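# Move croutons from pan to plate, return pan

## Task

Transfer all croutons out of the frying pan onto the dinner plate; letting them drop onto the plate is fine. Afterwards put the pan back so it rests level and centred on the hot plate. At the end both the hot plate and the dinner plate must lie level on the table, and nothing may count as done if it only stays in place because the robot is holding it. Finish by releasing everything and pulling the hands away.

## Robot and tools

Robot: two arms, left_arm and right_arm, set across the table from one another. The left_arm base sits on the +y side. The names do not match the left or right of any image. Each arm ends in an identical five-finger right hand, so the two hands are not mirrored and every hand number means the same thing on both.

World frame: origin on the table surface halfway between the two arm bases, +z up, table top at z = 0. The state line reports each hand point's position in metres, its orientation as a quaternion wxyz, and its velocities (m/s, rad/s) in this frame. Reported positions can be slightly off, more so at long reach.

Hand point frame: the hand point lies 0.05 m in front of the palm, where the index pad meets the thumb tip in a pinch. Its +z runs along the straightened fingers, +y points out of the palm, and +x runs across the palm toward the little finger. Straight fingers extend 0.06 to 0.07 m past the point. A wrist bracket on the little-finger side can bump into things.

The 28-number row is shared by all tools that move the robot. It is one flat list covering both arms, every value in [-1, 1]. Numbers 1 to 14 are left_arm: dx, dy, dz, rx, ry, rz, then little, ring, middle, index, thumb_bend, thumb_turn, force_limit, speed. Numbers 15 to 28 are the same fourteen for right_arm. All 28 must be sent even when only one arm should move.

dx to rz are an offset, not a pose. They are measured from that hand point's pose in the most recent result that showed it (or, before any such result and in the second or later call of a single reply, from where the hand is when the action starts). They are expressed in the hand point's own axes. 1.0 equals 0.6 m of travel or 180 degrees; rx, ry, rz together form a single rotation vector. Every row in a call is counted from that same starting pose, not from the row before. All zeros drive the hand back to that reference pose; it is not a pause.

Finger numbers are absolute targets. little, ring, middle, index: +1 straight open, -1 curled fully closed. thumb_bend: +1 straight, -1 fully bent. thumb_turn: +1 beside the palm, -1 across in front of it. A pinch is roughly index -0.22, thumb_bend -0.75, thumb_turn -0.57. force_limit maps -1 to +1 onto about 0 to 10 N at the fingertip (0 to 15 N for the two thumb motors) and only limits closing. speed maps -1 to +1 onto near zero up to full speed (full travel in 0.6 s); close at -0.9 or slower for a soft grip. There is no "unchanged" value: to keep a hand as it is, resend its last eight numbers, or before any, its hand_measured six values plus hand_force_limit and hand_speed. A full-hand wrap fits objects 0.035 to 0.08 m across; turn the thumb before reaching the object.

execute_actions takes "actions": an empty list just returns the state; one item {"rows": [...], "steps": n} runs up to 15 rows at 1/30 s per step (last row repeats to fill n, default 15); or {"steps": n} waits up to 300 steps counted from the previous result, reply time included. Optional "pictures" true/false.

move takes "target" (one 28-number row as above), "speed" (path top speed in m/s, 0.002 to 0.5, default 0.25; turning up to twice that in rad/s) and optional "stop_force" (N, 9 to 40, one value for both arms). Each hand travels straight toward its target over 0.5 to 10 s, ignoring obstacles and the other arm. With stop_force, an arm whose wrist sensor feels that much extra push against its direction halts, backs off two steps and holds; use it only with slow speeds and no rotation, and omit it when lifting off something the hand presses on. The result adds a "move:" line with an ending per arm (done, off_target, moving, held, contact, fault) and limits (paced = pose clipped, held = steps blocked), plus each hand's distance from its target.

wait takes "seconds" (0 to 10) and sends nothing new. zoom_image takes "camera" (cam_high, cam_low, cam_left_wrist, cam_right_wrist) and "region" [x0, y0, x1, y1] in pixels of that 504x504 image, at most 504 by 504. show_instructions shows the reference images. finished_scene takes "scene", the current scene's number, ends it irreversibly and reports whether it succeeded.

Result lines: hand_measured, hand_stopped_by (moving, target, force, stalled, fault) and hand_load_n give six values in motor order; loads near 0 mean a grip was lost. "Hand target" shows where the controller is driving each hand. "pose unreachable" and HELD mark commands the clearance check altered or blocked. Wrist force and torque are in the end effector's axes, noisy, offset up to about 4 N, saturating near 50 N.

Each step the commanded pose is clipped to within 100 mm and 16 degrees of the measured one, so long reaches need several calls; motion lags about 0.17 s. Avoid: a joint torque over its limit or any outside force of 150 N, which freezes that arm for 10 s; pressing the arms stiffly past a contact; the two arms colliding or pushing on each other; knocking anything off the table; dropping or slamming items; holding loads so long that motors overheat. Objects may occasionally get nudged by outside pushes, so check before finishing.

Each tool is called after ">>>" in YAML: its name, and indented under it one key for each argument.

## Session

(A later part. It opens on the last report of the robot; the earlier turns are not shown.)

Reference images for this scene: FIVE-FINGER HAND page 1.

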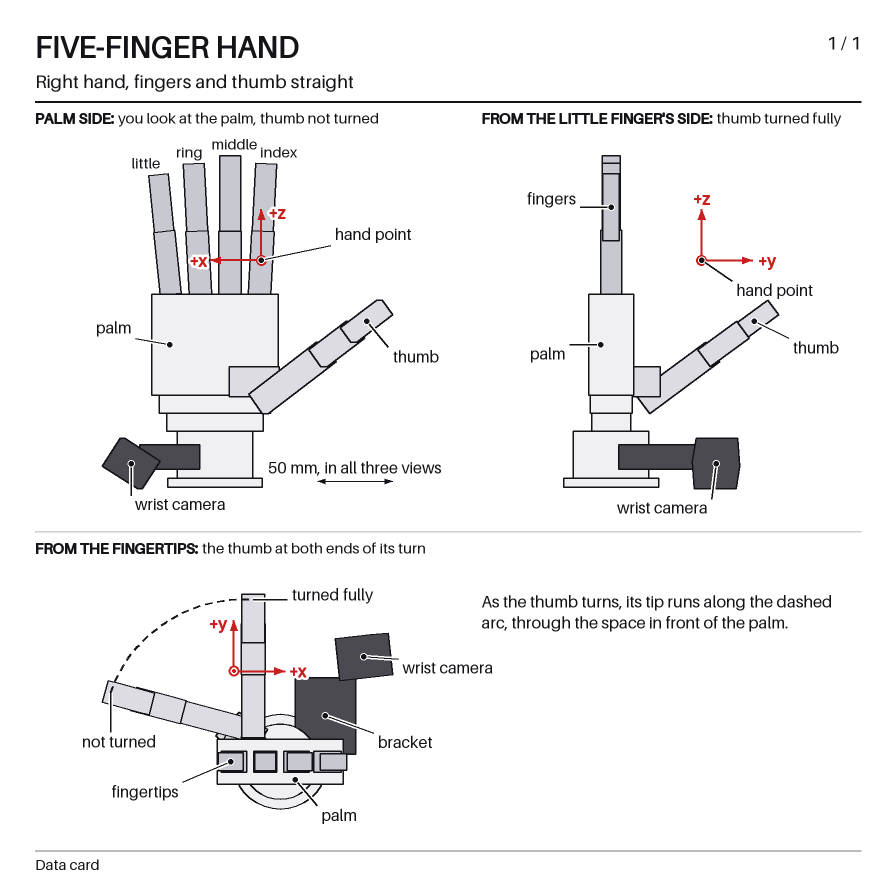

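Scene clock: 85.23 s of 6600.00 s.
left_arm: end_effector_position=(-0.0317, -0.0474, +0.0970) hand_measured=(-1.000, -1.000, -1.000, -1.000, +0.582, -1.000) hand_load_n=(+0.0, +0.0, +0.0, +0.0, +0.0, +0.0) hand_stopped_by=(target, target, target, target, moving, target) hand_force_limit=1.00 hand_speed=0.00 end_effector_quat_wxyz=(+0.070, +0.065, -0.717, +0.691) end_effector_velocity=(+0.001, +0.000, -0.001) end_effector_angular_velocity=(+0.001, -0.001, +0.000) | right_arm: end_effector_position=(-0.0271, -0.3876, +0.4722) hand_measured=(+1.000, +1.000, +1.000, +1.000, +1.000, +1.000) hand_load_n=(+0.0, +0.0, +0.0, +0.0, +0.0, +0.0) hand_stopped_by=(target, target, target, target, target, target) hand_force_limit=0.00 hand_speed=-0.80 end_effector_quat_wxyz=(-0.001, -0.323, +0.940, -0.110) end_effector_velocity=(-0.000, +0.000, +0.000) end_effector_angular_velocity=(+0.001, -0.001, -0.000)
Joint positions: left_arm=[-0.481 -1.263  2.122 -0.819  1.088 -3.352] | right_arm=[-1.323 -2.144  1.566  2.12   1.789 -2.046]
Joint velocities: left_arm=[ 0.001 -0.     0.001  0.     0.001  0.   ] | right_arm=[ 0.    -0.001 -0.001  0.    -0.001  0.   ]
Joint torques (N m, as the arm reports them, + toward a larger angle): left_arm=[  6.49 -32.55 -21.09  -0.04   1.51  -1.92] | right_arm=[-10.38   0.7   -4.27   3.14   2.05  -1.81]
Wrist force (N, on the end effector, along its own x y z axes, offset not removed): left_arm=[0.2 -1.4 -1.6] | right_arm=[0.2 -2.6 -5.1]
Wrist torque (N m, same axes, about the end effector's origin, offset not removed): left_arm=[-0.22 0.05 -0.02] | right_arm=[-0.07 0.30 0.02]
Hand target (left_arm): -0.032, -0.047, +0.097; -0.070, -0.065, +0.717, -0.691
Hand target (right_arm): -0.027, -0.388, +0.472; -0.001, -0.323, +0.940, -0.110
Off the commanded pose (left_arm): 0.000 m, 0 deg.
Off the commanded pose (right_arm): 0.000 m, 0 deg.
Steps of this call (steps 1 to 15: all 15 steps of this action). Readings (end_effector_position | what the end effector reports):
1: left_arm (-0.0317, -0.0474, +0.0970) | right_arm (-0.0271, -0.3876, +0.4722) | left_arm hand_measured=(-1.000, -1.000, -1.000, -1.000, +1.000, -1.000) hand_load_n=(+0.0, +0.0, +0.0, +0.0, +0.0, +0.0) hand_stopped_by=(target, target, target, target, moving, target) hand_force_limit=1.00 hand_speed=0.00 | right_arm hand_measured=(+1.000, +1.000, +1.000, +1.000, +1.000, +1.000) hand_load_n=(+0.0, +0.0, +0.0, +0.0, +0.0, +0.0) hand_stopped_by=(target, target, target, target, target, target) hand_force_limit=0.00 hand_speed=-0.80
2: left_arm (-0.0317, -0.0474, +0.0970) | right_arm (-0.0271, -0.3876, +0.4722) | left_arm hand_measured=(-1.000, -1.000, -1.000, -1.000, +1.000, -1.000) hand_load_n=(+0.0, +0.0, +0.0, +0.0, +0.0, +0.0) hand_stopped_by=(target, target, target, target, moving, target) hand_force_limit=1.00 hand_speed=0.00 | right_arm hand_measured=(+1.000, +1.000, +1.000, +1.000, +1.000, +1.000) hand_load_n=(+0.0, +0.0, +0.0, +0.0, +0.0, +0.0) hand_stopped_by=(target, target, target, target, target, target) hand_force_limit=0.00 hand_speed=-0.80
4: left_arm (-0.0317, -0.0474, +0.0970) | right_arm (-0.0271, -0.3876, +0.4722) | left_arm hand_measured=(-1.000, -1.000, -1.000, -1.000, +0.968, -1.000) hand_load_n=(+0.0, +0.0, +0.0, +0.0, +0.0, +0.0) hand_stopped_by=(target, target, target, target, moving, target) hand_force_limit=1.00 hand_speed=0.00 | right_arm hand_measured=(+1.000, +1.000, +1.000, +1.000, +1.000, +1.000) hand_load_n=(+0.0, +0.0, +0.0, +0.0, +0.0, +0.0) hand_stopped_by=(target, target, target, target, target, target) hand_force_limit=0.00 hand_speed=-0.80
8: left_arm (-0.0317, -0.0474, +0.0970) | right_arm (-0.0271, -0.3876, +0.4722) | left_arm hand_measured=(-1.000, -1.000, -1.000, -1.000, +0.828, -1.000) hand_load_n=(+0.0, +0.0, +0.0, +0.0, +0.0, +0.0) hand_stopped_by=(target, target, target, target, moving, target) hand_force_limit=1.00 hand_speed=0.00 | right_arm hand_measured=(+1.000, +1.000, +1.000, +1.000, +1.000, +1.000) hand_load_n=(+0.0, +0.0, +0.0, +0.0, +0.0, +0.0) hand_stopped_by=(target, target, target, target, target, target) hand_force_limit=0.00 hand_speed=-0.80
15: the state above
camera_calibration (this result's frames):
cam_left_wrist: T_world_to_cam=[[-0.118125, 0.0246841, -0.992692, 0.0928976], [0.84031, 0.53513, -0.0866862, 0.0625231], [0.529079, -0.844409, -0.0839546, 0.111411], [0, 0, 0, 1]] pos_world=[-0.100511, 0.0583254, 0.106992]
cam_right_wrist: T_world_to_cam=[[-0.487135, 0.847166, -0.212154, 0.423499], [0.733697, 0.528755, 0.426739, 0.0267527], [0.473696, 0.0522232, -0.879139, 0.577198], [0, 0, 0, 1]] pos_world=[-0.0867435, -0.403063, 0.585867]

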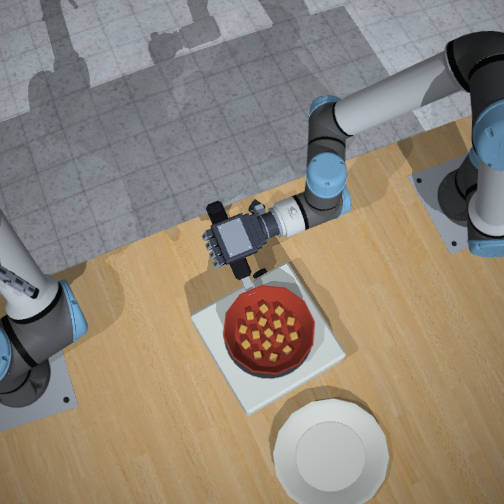

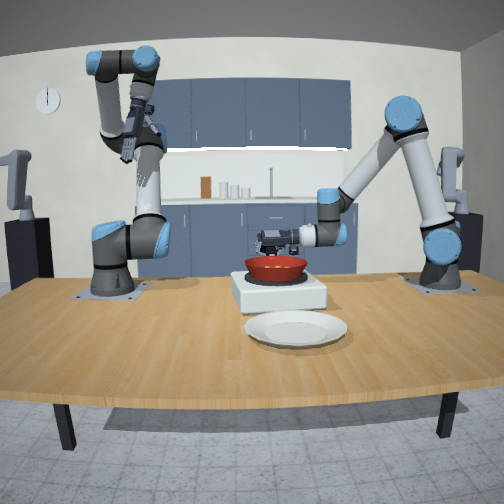

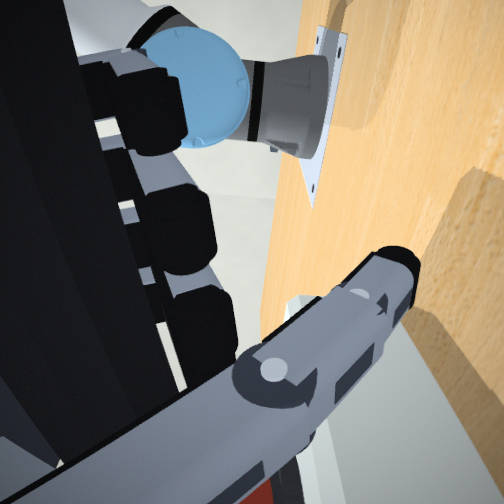

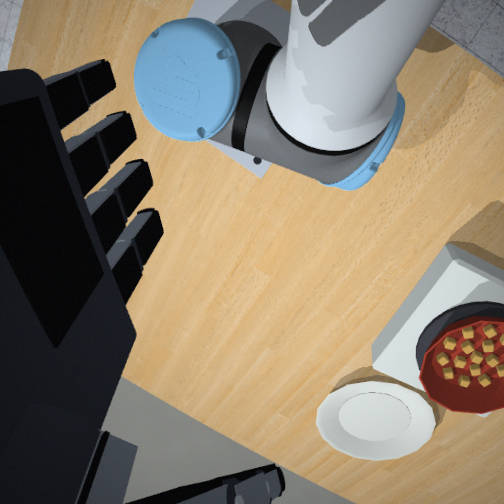

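>>> execute_actions:
  actions:
    - {"rows":[[0,0,0,0,0,0,-1,-1,-1,-1,-0.9,-1,1,0,0,0,0,0,0,0,1,1,1,1,1,1,0,-0.8]],"steps":8}

>>> zoom_image:
  camera: "cam_low"
  region: [230,210,330,290]

Scene clock: 90.53 s of 6600.00 s.
left_arm: end_effector_position=(-0.0317, -0.0474, +0.0970) hand_measured=(-1.000, -1.000, -1.000, -1.000, -0.128, -1.000) hand_load_n=(+0.0, +0.0, -2.5, +0.0, +16.0, +4.5) hand_stopped_by=(target, target, target, target, force, target) hand_force_limit=1.00 hand_speed=0.00 end_effector_quat_wxyz=(+0.070, +0.065, -0.717, +0.691) end_effector_velocity=(-0.001, +0.001, -0.000) end_effector_angular_velocity=(+0.001, +0.000, -0.002) | right_arm: end_effector_position=(-0.0271, -0.3876, +0.4722) hand_measured=(+1.000, +1.000, +1.000, +1.000, +1.000, +1.000) hand_load_n=(+0.0, +0.0, +0.0, +0.0, +0.0, +0.0) hand_stopped_by=(target, target, target, target, target, target) hand_force_limit=0.00 hand_speed=-0.80 end_effector_quat_wxyz=(-0.001, -0.323, +0.940, -0.110) end_effector_velocity=(+0.000, -0.000, +0.000) end_effector_angular_velocity=(-0.000, -0.000, -0.001)
Joint positions: left_arm=[-0.481 -1.263  2.122 -0.819  1.088 -3.352] | right_arm=[-1.323 -2.144  1.566  2.12   1.789 -2.046]
Joint velocities: left_arm=[-0.001 -0.001  0.002 -0.     0.002 -0.001] | right_arm=[ 0.     0.    -0.    -0.     0.     0.001]
Joint torques (N m, as the arm reports them, + toward a larger angle): left_arm=[  7.24 -31.6  -20.99  -0.59   1.48   0.36] | right_arm=[-10.32   0.92  -5.72   3.16   2.07  -1.8 ]
Wrist force (N, on the end effector, along its own x y z axes, offset not removed): left_arm=[1.3 -1.5 -1.0] | right_arm=[1.4 -1.3 1.8]
Wrist torque (N m, same axes, about the end effector's origin, offset not removed): left_arm=[-0.22 -0.02 0.05] | right_arm=[-0.34 -0.31 0.03]
Hand target (left_arm): -0.032, -0.047, +0.097; -0.070, -0.065, +0.717, -0.691
Hand target (right_arm): -0.027, -0.388, +0.472; -0.001, -0.323, +0.940, -0.110
Off the commanded pose (left_arm): 0.000 m, 0 deg.
Off the commanded pose (right_arm): 0.000 m, 0 deg.
Steps of this call (steps 1 to 90: nothing new was sent; then 2.03 s passed at rest; steps 91 to 98: all 8 steps of this action). Readings (end_effector_position | what the end effector reports):
91: left_arm (-0.0317, -0.0474, +0.0970) | right_arm (-0.0271, -0.3876, +0.4722) | left_arm hand_measured=(-1.000, -1.000, -1.000, -1.000, -0.128, -1.000) hand_load_n=(+0.0, +0.0, -2.5, +0.0, +16.0, +4.5) hand_stopped_by=(target, target, target, target, force, target) hand_force_limit=1.00 hand_speed=0.00 | right_arm hand_measured=(+1.000, +1.000, +1.000, +1.000, +1.000, +1.000) hand_load_n=(+0.0, +0.0, +0.0, +0.0, +0.0, +0.0) hand_stopped_by=(target, target, target, target, target, target) hand_force_limit=0.00 hand_speed=-0.80
92: left_arm (-0.0317, -0.0474, +0.0970) | right_arm (-0.0271, -0.3876, +0.4722) | left_arm hand_measured=(-1.000, -1.000, -1.000, -1.000, -0.128, -1.000) hand_load_n=(+0.0, +0.0, -2.5, +0.0, +16.0, +4.5) hand_stopped_by=(target, target, target, target, force, target) hand_force_limit=1.00 hand_speed=0.00 | right_arm hand_measured=(+1.000, +1.000, +1.000, +1.000, +1.000, +1.000) hand_load_n=(+0.0, +0.0, +0.0, +0.0, +0.0, +0.0) hand_stopped_by=(target, target, target, target, target, target) hand_force_limit=0.00 hand_speed=-0.80
94: left_arm (-0.0317, -0.0474, +0.0970) | right_arm (-0.0271, -0.3876, +0.4722) | left_arm hand_measured=(-1.000, -1.000, -1.000, -1.000, -0.128, -1.000) hand_load_n=(+0.0, +0.0, -2.5, +0.0, +16.0, +4.5) hand_stopped_by=(target, target, target, target, force, target) hand_force_limit=1.00 hand_speed=0.00 | right_arm hand_measured=(+1.000, +1.000, +1.000, +1.000, +1.000, +1.000) hand_load_n=(+0.0, +0.0, +0.0, +0.0, +0.0, +0.0) hand_stopped_by=(target, target, target, target, target, target) hand_force_limit=0.00 hand_speed=-0.80
98: the state above
camera_calibration (this result's frames):
cam_left_wrist: T_world_to_cam=[[-0.118125, 0.0246839, -0.992692, 0.0928977], [0.84031, 0.53513, -0.0866864, 0.0625232], [0.529079, -0.844409, -0.0839546, 0.111411], [0, 0, 0, 1]] pos_world=[-0.100511, 0.0583254, 0.106992]
cam_right_wrist: T_world_to_cam=[[-0.487135, 0.847166, -0.212154, 0.4235], [0.733697, 0.528755, 0.426739, 0.0267526], [0.473696, 0.0522229, -0.879139, 0.577198], [0, 0, 0, 1]] pos_world=[-0.0867435, -0.403063, 0.585867]

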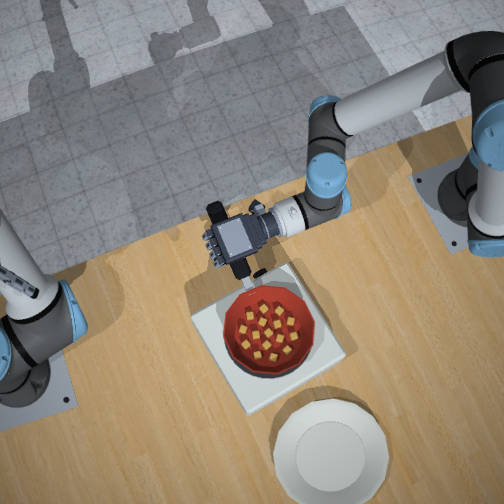

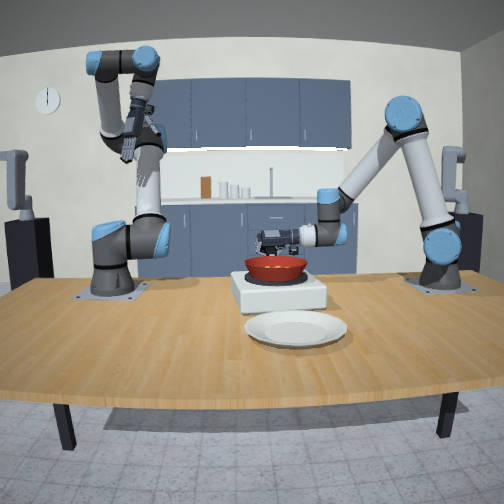

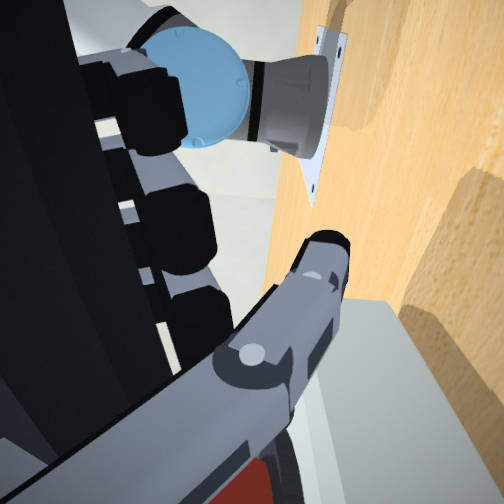

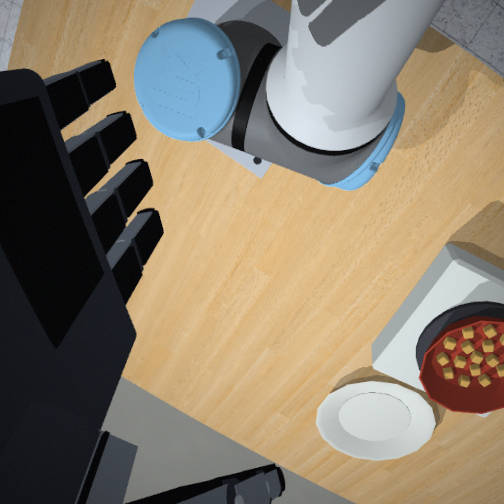

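Region (230, 210, 330, 290) of cam_low's 504x504 image, scaled by 5.040, with more detail than that image has; it fills the top 403 rows of this view, and the rest is white.

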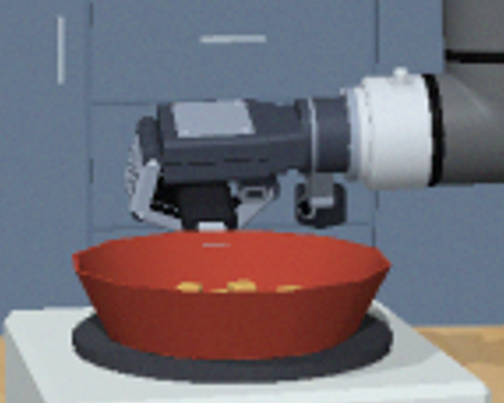

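>>> move:
  target: [0.013,-0.065,0,0,0,0,-1,-1,-1,-1,-0.9,-1,1,0,0,0,0,0,0,0,1,1,1,1,1,1,0,-0.8]
  speed: 0.05

>>> zoom_image:
  camera: "cam_low"
  region: [200,200,360,320]

Scene clock: 95.27 s of 6600.00 s.
left_arm: end_effector_position=(-0.0320, -0.0488, +0.1365) hand_measured=(-1.000, -1.000, -1.000, -1.000, -0.128, -1.000) hand_load_n=(+0.0, +0.0, -2.5, +7.5, +16.5, +4.5) hand_stopped_by=(target, target, target, target, force, target) hand_force_limit=1.00 hand_speed=0.00 end_effector_quat_wxyz=(+0.070, +0.065, -0.717, +0.691) end_effector_velocity=(-0.000, +0.000, +0.002) end_effector_angular_velocity=(+0.001, -0.002, +0.000) | right_arm: end_effector_position=(-0.0271, -0.3876, +0.4722) hand_measured=(+1.000, +1.000, +1.000, +1.000, +1.000, +1.000) hand_load_n=(+0.0, +0.0, +0.0, +0.0, +0.0, +0.0) hand_stopped_by=(target, target, target, target, target, target) hand_force_limit=0.00 hand_speed=-0.80 end_effector_quat_wxyz=(-0.001, -0.323, +0.940, -0.110) end_effector_velocity=(+0.000, +0.000, +0.000) end_effector_angular_velocity=(+0.000, +0.001, -0.000)
Joint positions: left_arm=[-0.48  -1.338  2.083 -0.705  1.089 -3.351] | right_arm=[-1.323 -2.144  1.566  2.12   1.789 -2.046]
Joint velocities: left_arm=[-0.001 -0.004 -0.003  0.009 -0.001  0.001] | right_arm=[-0.     0.001 -0.     0.    -0.    -0.   ]
Joint torques (N m, as the arm reports them, + toward a larger angle): left_arm=[  6.53 -33.75 -25.86  -0.21   1.56  -0.31] | right_arm=[-9.81 -0.68 -5.42  3.07  2.04 -1.62]
Wrist force (N, on the end effector, along its own x y z axes, offset not removed): left_arm=[0.6 5.6 -1.3] | right_arm=[-0.4 1.6 -1.4]
Wrist torque (N m, same axes, about the end effector's origin, offset not removed): left_arm=[0.37 -0.06 -0.60] | right_arm=[0.26 -0.07 0.04]
Hand target (left_arm): -0.032, -0.049, +0.137; -0.070, -0.065, +0.717, -0.691
Hand target (right_arm): -0.027, -0.388, +0.472; -0.001, -0.323, +0.940, -0.110
Off the commanded pose (left_arm): 0.000 m, 0 deg.
Off the commanded pose (right_arm): 0.000 m, 0 deg.
After step 90, 0.50 s passed at rest.
move: done
camera_calibration (this result's frames):
cam_left_wrist: T_world_to_cam=[[-0.117935, 0.0246119, -0.992716, 0.13208], [0.840333, 0.535114, -0.0865648, 0.0668828], [0.529086, -0.844421, -0.0837907, 0.11368], [0, 0, 0, 1]] pos_world=[-0.100773, 0.0569531, 0.146433]
cam_right_wrist: T_world_to_cam=[[-0.487135, 0.847166, -0.212154, 0.4235], [0.733697, 0.528755, 0.426739, 0.0267528], [0.473696, 0.0522228, -0.879139, 0.577198], [0, 0, 0, 1]] pos_world=[-0.0867435, -0.403063, 0.585867]

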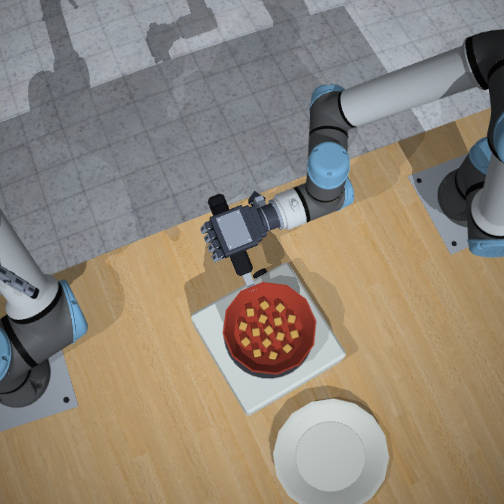

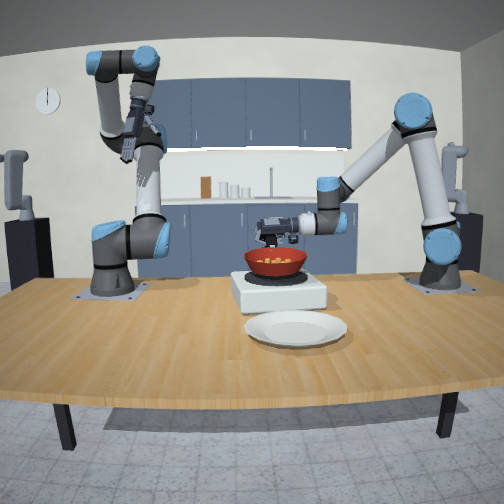

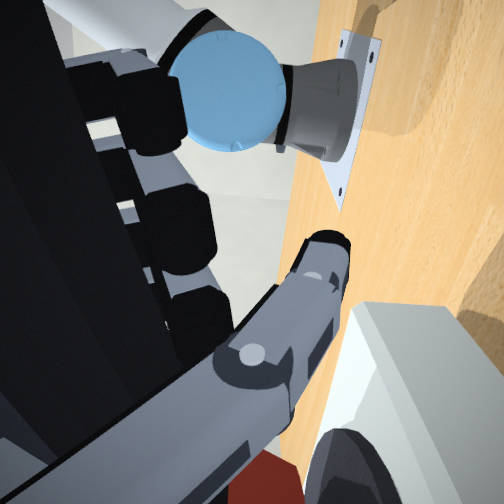

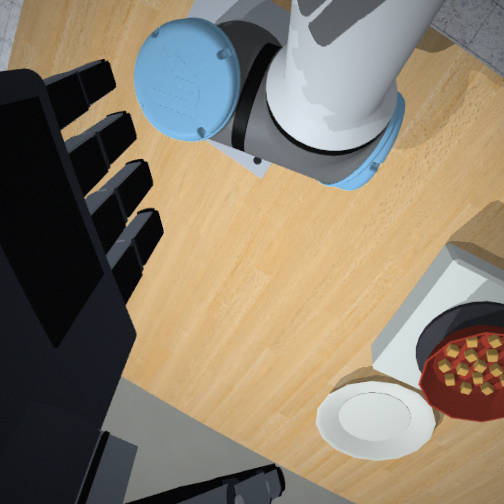

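Region (200, 200, 360, 320) of cam_low's 504x504 image, scaled by 3.150, with more detail than that image has; it fills the top 378 rows of this view, and the rest is white.

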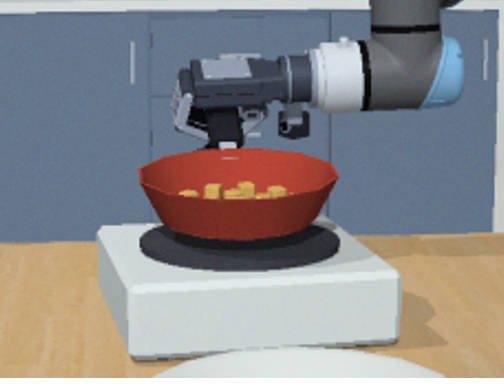

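>>> move:
  target: [-0.265,-0.142,-0.036,0,0,0,-1,-1,-1,-1,-0.9,-1,1,0,0,0,0,0,0,0,1,1,1,1,1,1,0,-0.8]
  speed: 0.08

Scene clock: 105.77 s of 6600.00 s.
left_arm: end_effector_position=(+0.1403, -0.0306, +0.1910) hand_measured=(-1.000, -1.000, -1.000, -1.000, -0.128, -1.000) hand_load_n=(+0.0, +0.0, -2.5, +7.5, +16.5, +4.5) hand_stopped_by=(target, target, target, target, force, target) hand_force_limit=1.00 hand_speed=0.00 end_effector_quat_wxyz=(+0.070, +0.065, -0.717, +0.691) end_effector_velocity=(+0.003, +0.000, +0.001) end_effector_angular_velocity=(-0.001, +0.001, -0.000) | right_arm: end_effector_position=(-0.0271, -0.3876, +0.4722) hand_measured=(+1.000, +1.000, +1.000, +1.000, +1.000, +1.000) hand_load_n=(+0.0, +0.0, +0.0, +0.0, +0.0, +0.0) hand_stopped_by=(target, target, target, target, target, target) hand_force_limit=0.00 hand_speed=-0.80 end_effector_quat_wxyz=(-0.001, -0.323, +0.940, -0.110) end_effector_velocity=(+0.000, +0.000, +0.000) end_effector_angular_velocity=(+0.001, +0.000, -0.002)
Joint positions: left_arm=[-0.052 -1.446  2.041 -0.559  1.517 -3.335] | right_arm=[-1.323 -2.144  1.566  2.12   1.789 -2.046]
Joint velocities: left_arm=[ 0.007 -0.001 -0.002  0.002  0.007 -0.   ] | right_arm=[-0.001  0.001 -0.    -0.    -0.001  0.002]
Joint torques (N m, as the arm reports them, + toward a larger angle): left_arm=[  7.74 -20.01 -26.97  -1.02   1.94   2.85] | right_arm=[-10.13  -0.97  -4.1    2.96   1.92  -1.97]
Wrist force (N, on the end effector, along its own x y z axes, offset not removed): left_arm=[0.6 4.9 -1.2] | right_arm=[-3.2 0.8 -1.3]
Wrist torque (N m, same axes, about the end effector's origin, offset not removed): left_arm=[0.17 -0.05 -0.62] | right_arm=[0.35 0.63 -0.30]
Hand target (left_arm): +0.141, -0.031, +0.191; -0.070, -0.065, +0.717, -0.691
Hand target (right_arm): -0.027, -0.388, +0.472; -0.001, -0.323, +0.940, -0.110
Off the commanded pose (left_arm): 0.000 m, 0 deg.
Off the commanded pose (right_arm): 0.000 m, 0 deg.
After step 90, 4.70 s passed at rest.
move: done
camera_calibration (this result's frames):
cam_left_wrist: T_world_to_cam=[[-0.117822, 0.0243939, -0.992735, 0.205985], [0.840296, 0.53517, -0.0865796, -0.0828936], [0.52917, -0.844392, -0.083553, 0.0424591], [0, 0, 0, 1]] pos_world=[0.0714567, 0.0751895, 0.200859]
cam_right_wrist: T_world_to_cam=[[-0.487135, 0.847166, -0.212154, 0.4235], [0.733697, 0.528755, 0.426739, 0.0267527], [0.473696, 0.0522229, -0.879138, 0.577198], [0, 0, 0, 1]] pos_world=[-0.0867436, -0.403063, 0.585867]

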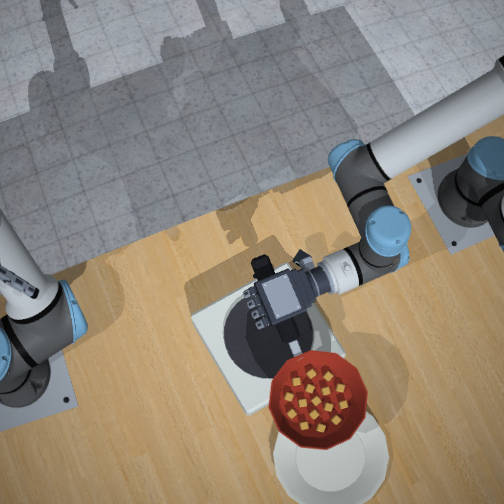

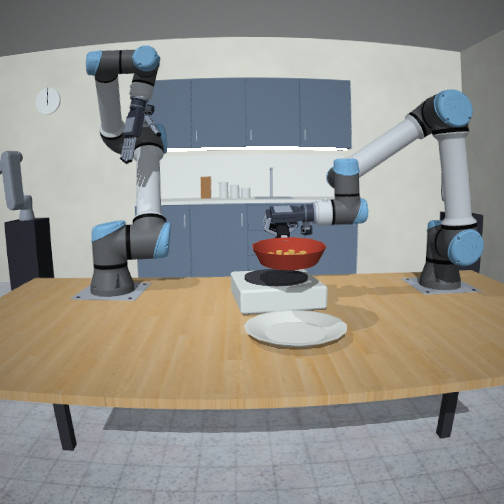

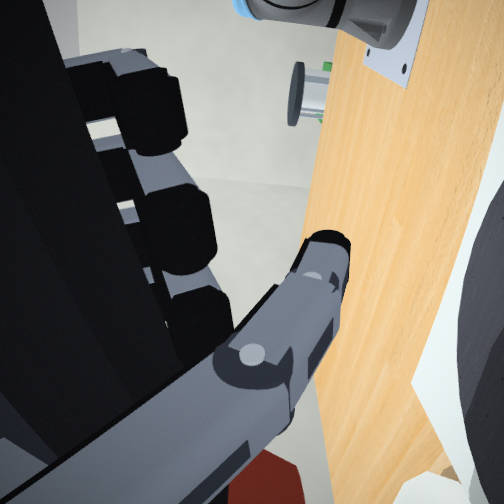

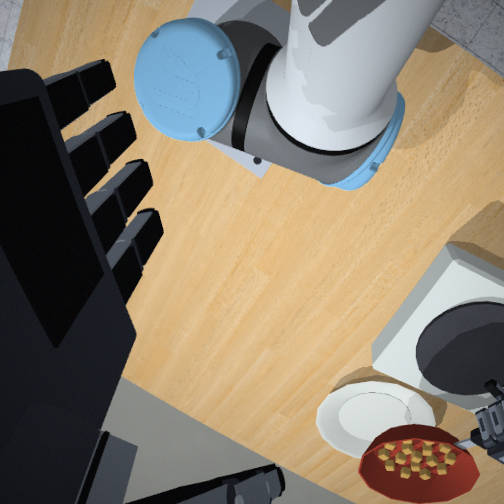

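>>> move:
  target: [-0.033,-0.095,-0.004,0,0.005,-0.15,-1,-1,-1,-1,-0.9,-1,1,0,0,0,0,0,0,0,1,1,1,1,1,1,0,-0.8]
  speed: 0.08

Scene clock: 118.53 s of 6600.00 s.
left_arm: end_effector_position=(+0.1704, -0.0302, +0.2431) hand_measured=(-1.000, -1.000, -1.000, -1.000, -0.128, -1.000) hand_load_n=(+0.0, +0.0, -2.5, +6.5, +16.5, +5.0) hand_stopped_by=(target, target, target, target, force, target) hand_force_limit=1.00 hand_speed=0.00 end_effector_quat_wxyz=(+0.234, +0.225, -0.681, +0.656) end_effector_velocity=(+0.003, +0.001, +0.004) end_effector_angular_velocity=(-0.003, +0.012, +0.003) | right_arm: end_effector_position=(-0.0271, -0.3876, +0.4722) hand_measured=(+1.000, +1.000, +1.000, +1.000, +1.000, +1.000) hand_load_n=(+0.0, +0.0, +0.0, +0.0, +0.0, +0.0) hand_stopped_by=(target, target, target, target, target, target) hand_force_limit=0.00 hand_speed=-0.80 end_effector_quat_wxyz=(-0.001, -0.323, +0.940, -0.110) end_effector_velocity=(-0.000, -0.000, +0.000) end_effector_angular_velocity=(-0.001, -0.001, +0.000)
Joint positions: left_arm=[ 0.117 -1.461  1.905 -0.415  1.7   -3.799] | right_arm=[-1.323 -2.144  1.566  2.12   1.789 -2.046]
Joint velocities: left_arm=[ 0.008 -0.004 -0.003  0.004  0.005 -0.013] | right_arm=[-0.    -0.001 -0.001  0.     0.002 -0.001]
Joint torques (N m, as the arm reports them, + toward a larger angle): left_arm=[  7.38 -20.26 -29.31  -1.13   1.76  -1.58] | right_arm=[-8.93  0.01 -4.19  3.21  2.26 -2.12]
Wrist force (N, on the end effector, along its own x y z axes, offset not removed): left_arm=[-2.7 3.7 0.3] | right_arm=[1.0 -4.5 -3.3]
Wrist torque (N m, same axes, about the end effector's origin, offset not removed): left_arm=[0.03 0.20 -0.64] | right_arm=[-0.53 -0.16 -0.28]
Hand target (left_arm): +0.171, -0.030, +0.243; -0.234, -0.225, +0.681, -0.656
Hand target (right_arm): -0.027, -0.388, +0.472; -0.001, -0.323, +0.940, -0.110
Off the commanded pose (left_arm): 0.000 m, 0 deg.
Off the commanded pose (right_arm): 0.000 m, 0 deg.
After step 90, 6.43 s passed at rest.
move: done
camera_calibration (this result's frames):
cam_left_wrist: T_world_to_cam=[[-0.554399, 0.0252506, -0.831868, 0.296645], [0.709584, 0.536652, -0.456613, 0.00837526], [0.434894, -0.843426, -0.315437, 0.103699], [0, 0, 0, 1]] pos_world=[0.113419, 0.075477, 0.283304]
cam_right_wrist: T_world_to_cam=[[-0.487135, 0.847166, -0.212154, 0.4235], [0.733697, 0.528755, 0.426739, 0.0267526], [0.473696, 0.0522229, -0.879138, 0.577198], [0, 0, 0, 1]] pos_world=[-0.0867435, -0.403063, 0.585867]

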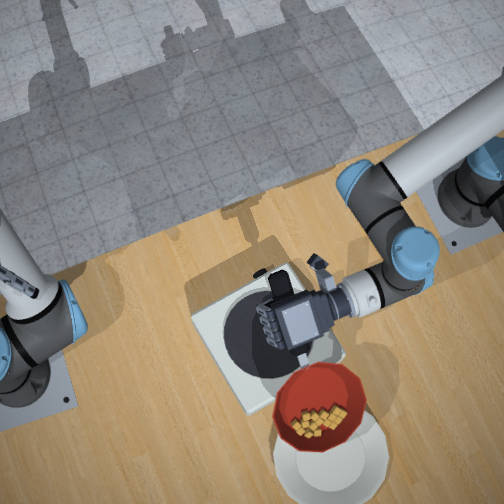

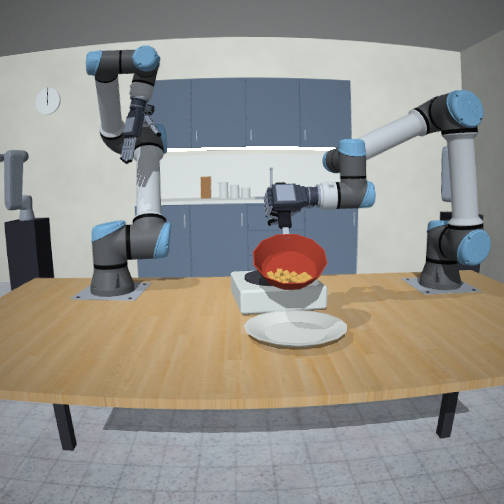

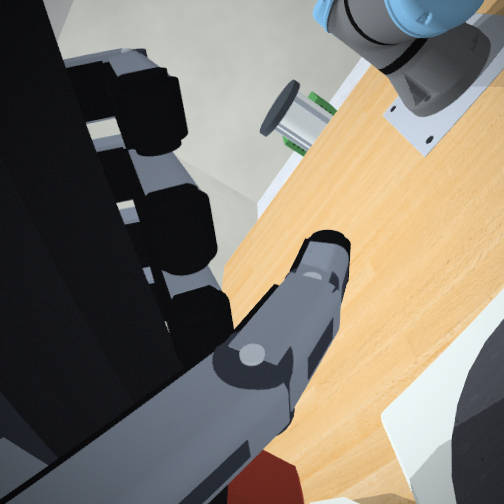

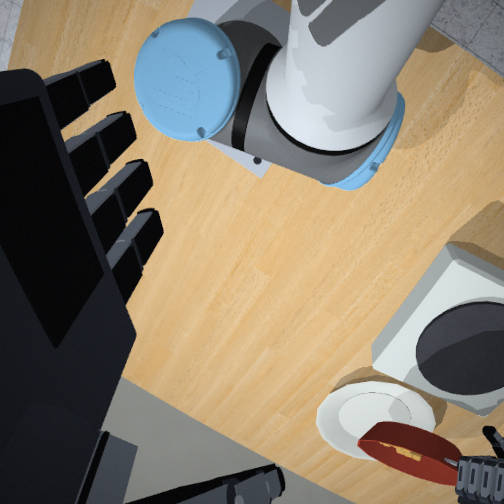

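>>> move:
  target: [-0.049,-0.129,-0.005,0,0.005,-0.139,-1,-1,-1,-1,-0.9,-1,1,0,0,0,0,0,0,0,1,1,1,1,1,1,0,-0.8]
  speed: 0.08

Scene clock: 127.80 s of 6600.00 s.
left_arm: end_effector_position=(+0.2409, -0.0299, +0.2863) hand_measured=(-1.000, -1.000, -1.000, -1.000, -0.128, -1.000) hand_load_n=(+0.0, +0.0, -2.5, +1.5, +16.0, +4.5) hand_stopped_by=(target, target, target, target, force, target) hand_force_limit=1.00 hand_speed=0.00 end_effector_quat_wxyz=(+0.375, +0.361, -0.615, +0.592) end_effector_velocity=(+0.001, -0.000, +0.001) end_effector_angular_velocity=(+0.002, +0.015, -0.004) | right_arm: end_effector_position=(-0.0271, -0.3876, +0.4722) hand_measured=(+1.000, +1.000, +1.000, +1.000, +1.000, +1.000) hand_load_n=(+0.0, +0.0, +0.0, +0.0, +0.0, +0.0) hand_stopped_by=(target, target, target, target, target, target) hand_force_limit=0.00 hand_speed=-0.80 end_effector_quat_wxyz=(-0.001, -0.323, +0.940, -0.110) end_effector_velocity=(-0.000, +0.000, -0.000) end_effector_angular_velocity=(+0.001, -0.001, +0.000)
Joint positions: left_arm=[ 0.347 -1.373  1.722 -0.331  1.94  -4.231] | right_arm=[-1.323 -2.144  1.566  2.12   1.789 -2.046]
Joint velocities: left_arm=[ 0.006  0.005 -0.007  0.003  0.01  -0.014] | right_arm=[ 0.001 -0.001  0.001 -0.    -0.     0.001]
Joint torques (N m, as the arm reports them, + toward a larger angle): left_arm=[  7.23 -22.66 -28.78   0.15   1.52  -2.05] | right_arm=[-10.58  -0.51  -4.06   3.18   2.05  -1.71]
Wrist force (N, on the end effector, along its own x y z axes, offset not removed): left_arm=[1.0 1.0 -1.0] | right_arm=[-3.1 -0.5 -3.5]
Wrist torque (N m, same axes, about the end effector's origin, offset not removed): left_arm=[0.07 0.01 0.06] | right_arm=[-0.06 0.68 -0.19]
Hand target (left_arm): +0.241, -0.030, +0.286; -0.376, -0.362, +0.615, -0.592
Hand target (right_arm): -0.027, -0.388, +0.472; -0.001, -0.323, +0.940, -0.110
Off the commanded pose (left_arm): 0.000 m, 0 deg.
Off the commanded pose (right_arm): 0.000 m, 0 deg.
After step 90, 3.17 s passed at rest.
move: done
camera_calibration (this result's frames):
cam_left_wrist: T_world_to_cam=[[-0.853378, 0.0253636, -0.520675, 0.354501], [0.450878, 0.537225, -0.712811, 0.113598], [0.26164, -0.843058, -0.469891, 0.172843], [0, 0, 0, 1]] pos_world=[0.206082, 0.0756979, 0.346771]
cam_right_wrist: T_world_to_cam=[[-0.487135, 0.847166, -0.212154, 0.423499], [0.733697, 0.528756, 0.426739, 0.0267527], [0.473696, 0.0522231, -0.879138, 0.577198], [0, 0, 0, 1]] pos_world=[-0.0867435, -0.403063, 0.585867]

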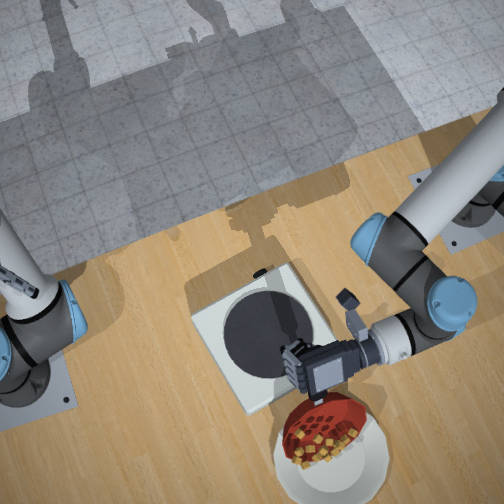

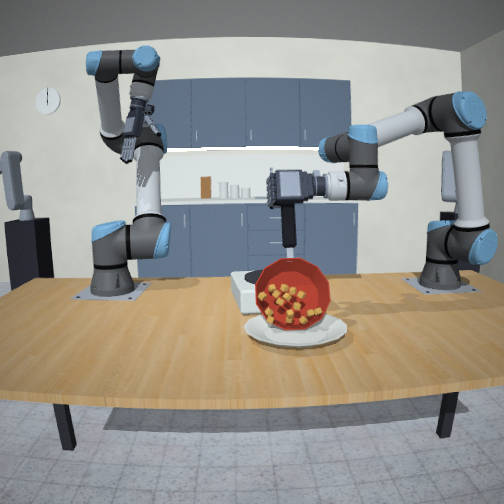

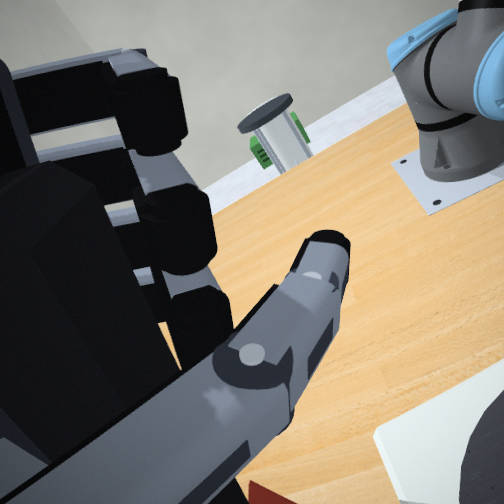

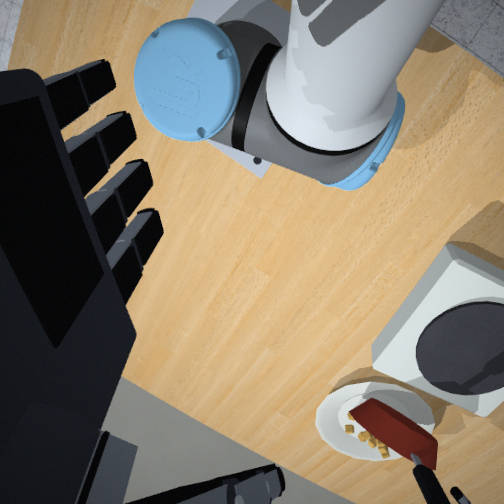

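>>> execute_actions:
  actions: []

>>> zoom_image:
  camera: "cam_low"
  region: [220,150,380,370]

>>> zoom_image:
  camera: "cam_high"
  region: [240,320,424,504]

Scene clock: 130.40 s of 6600.00 s.
left_arm: end_effector_position=(+0.2411, -0.0299, +0.2864) hand_measured=(-1.000, -1.000, -1.000, -1.000, -0.128, -1.000) hand_load_n=(+0.0, +0.0, -2.5, +1.0, +16.0, +4.5) hand_stopped_by=(target, target, target, target, force, target) hand_force_limit=1.00 hand_speed=0.00 end_effector_quat_wxyz=(+0.376, +0.362, -0.615, +0.592) end_effector_velocity=(+0.000, +0.000, -0.000) end_effector_angular_velocity=(+0.001, +0.001, +0.001) | right_arm: end_effector_position=(-0.0271, -0.3876, +0.4722) hand_measured=(+1.000, +1.000, +1.000, +1.000, +1.000, +1.000) hand_load_n=(+0.0, +0.0, +0.0, +0.0, +0.0, +0.0) hand_stopped_by=(target, target, target, target, target, target) hand_force_limit=0.00 hand_speed=-0.80 end_effector_quat_wxyz=(-0.001, -0.323, +0.940, -0.110) end_effector_velocity=(-0.000, -0.000, +0.000) end_effector_angular_velocity=(-0.000, +0.000, +0.002)
Joint positions: left_arm=[ 0.348 -1.373  1.721 -0.33   1.941 -4.233] | right_arm=[-1.323 -2.144  1.566  2.12   1.789 -2.046]
Joint velocities: left_arm=[ 0.     0.001  0.     0.    -0.    -0.001] | right_arm=[-0.     0.    -0.001  0.     0.    -0.002]
Joint torques (N m, as the arm reports them, + toward a larger angle): left_arm=[  7.65 -21.91 -27.36  -0.08   1.52  -2.05] | right_arm=[-10.44  -1.22  -3.77   3.03   2.1   -1.98]
Wrist force (N, on the end effector, along its own x y z axes, offset not removed): left_arm=[0.7 0.1 -2.0] | right_arm=[-2.2 -3.8 -2.0]
Wrist torque (N m, same axes, about the end effector's origin, offset not removed): left_arm=[0.05 0.13 -0.01] | right_arm=[-0.39 0.39 -0.36]
Hand target (left_arm): +0.241, -0.030, +0.286; -0.376, -0.362, +0.615, -0.592
Hand target (right_arm): -0.027, -0.388, +0.472; -0.001, -0.323, +0.940, -0.110
Off the commanded pose (left_arm): 0.000 m, 0 deg.
Off the commanded pose (right_arm): 0.000 m, 0 deg.
Steps of this call (steps 1 to 78: nothing new was sent). Readings (end_effector_position | what the end effector reports):
1: left_arm (+0.2409, -0.0299, +0.2863) | right_arm (-0.0271, -0.3876, +0.4722) | left_arm hand_measured=(-1.000, -1.000, -1.000, -1.000, -0.128, -1.000) hand_load_n=(+0.0, +0.0, -2.5, +1.0, +16.0, +4.5) hand_stopped_by=(target, target, target, target, force, target) hand_force_limit=1.00 hand_speed=0.00 | right_arm hand_measured=(+1.000, +1.000, +1.000, +1.000, +1.000, +1.000) hand_load_n=(+0.0, +0.0, +0.0, +0.0, +0.0, +0.0) hand_stopped_by=(target, target, target, target, target, target) hand_force_limit=0.00 hand_speed=-0.80
2: left_arm (+0.2410, -0.0299, +0.2863) | right_arm (-0.0271, -0.3876, +0.4722) | left_arm hand_measured=(-1.000, -1.000, -1.000, -1.000, -0.128, -1.000) hand_load_n=(+0.0, +0.0, -2.5, +1.0, +16.0, +4.5) hand_stopped_by=(target, target, target, target, force, target) hand_force_limit=1.00 hand_speed=0.00 | right_arm hand_measured=(+1.000, +1.000, +1.000, +1.000, +1.000, +1.000) hand_load_n=(+0.0, +0.0, +0.0, +0.0, +0.0, +0.0) hand_stopped_by=(target, target, target, target, target, target) hand_force_limit=0.00 hand_speed=-0.80
4: left_arm (+0.2410, -0.0299, +0.2864) | right_arm (-0.0271, -0.3876, +0.4722) | left_arm hand_measured=(-1.000, -1.000, -1.000, -1.000, -0.128, -1.000) hand_load_n=(+0.0, +0.0, -2.5, +1.0, +16.0, +4.5) hand_stopped_by=(target, target, target, target, force, target) hand_force_limit=1.00 hand_speed=0.00 | right_arm hand_measured=(+1.000, +1.000, +1.000, +1.000, +1.000, +1.000) hand_load_n=(+0.0, +0.0, +0.0, +0.0, +0.0, +0.0) hand_stopped_by=(target, target, target, target, target, target) hand_force_limit=0.00 hand_speed=-0.80
8: left_arm (+0.2411, -0.0299, +0.2864) | right_arm (-0.0271, -0.3876, +0.4722) | left_arm hand_measured=(-1.000, -1.000, -1.000, -1.000, -0.128, -1.000) hand_load_n=(+0.0, +0.0, -2.5, +1.0, +16.0, +4.5) hand_stopped_by=(target, target, target, target, force, target) hand_force_limit=1.00 hand_speed=0.00 | right_arm hand_measured=(+1.000, +1.000, +1.000, +1.000, +1.000, +1.000) hand_load_n=(+0.0, +0.0, +0.0, +0.0, +0.0, +0.0) hand_stopped_by=(target, target, target, target, target, target) hand_force_limit=0.00 hand_speed=-0.80
78: the state above
camera_calibration (this result's frames):
cam_left_wrist: T_world_to_cam=[[-0.854308, 0.0254856, -0.519143, 0.354602], [0.449655, 0.537222, -0.713584, 0.114096], [0.260709, -0.843056, -0.470413, 0.173204], [0, 0, 0, 1]] pos_world=[0.20648, 0.075688, 0.346983]
cam_right_wrist: T_world_to_cam=[[-0.487135, 0.847166, -0.212154, 0.423499], [0.733697, 0.528756, 0.426739, 0.0267527], [0.473696, 0.052223, -0.879138, 0.577198], [0, 0, 0, 1]] pos_world=[-0.0867436, -0.403063, 0.585867]

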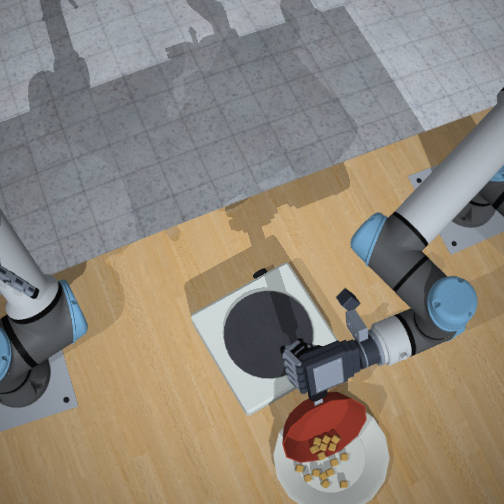

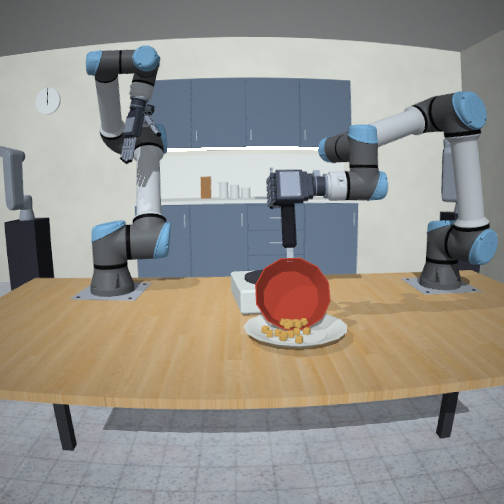

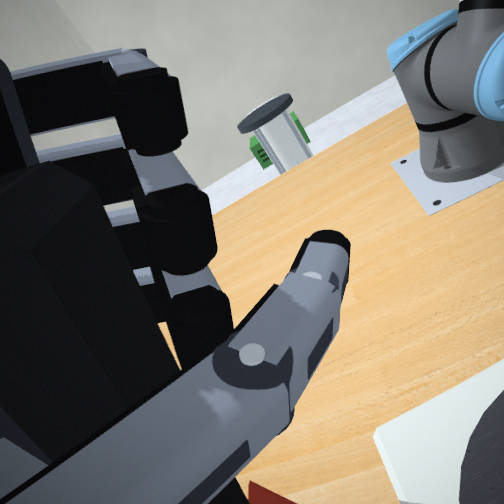

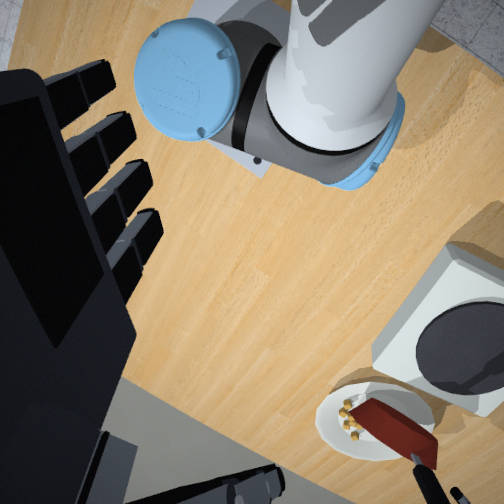

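Region (220, 150, 380, 370) of cam_low's 504x504 image, scaled by 2.291, with more detail than that image has; it fills the left 367 columns of this view, and the rest is white.

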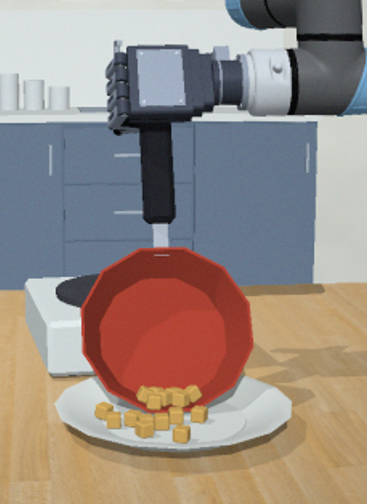

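Region (240, 320, 424, 504) of cam_high's 504x504 image, scaled by 2.739, with more detail than that image has.

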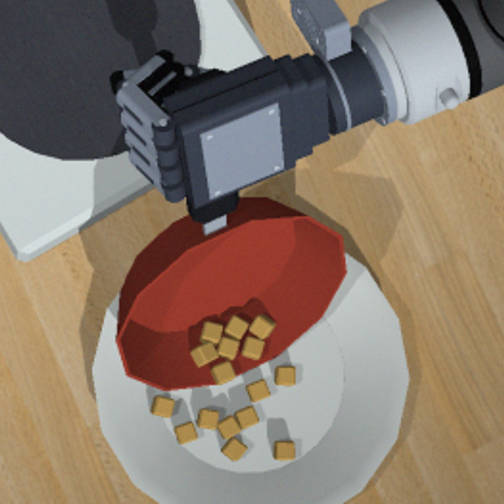

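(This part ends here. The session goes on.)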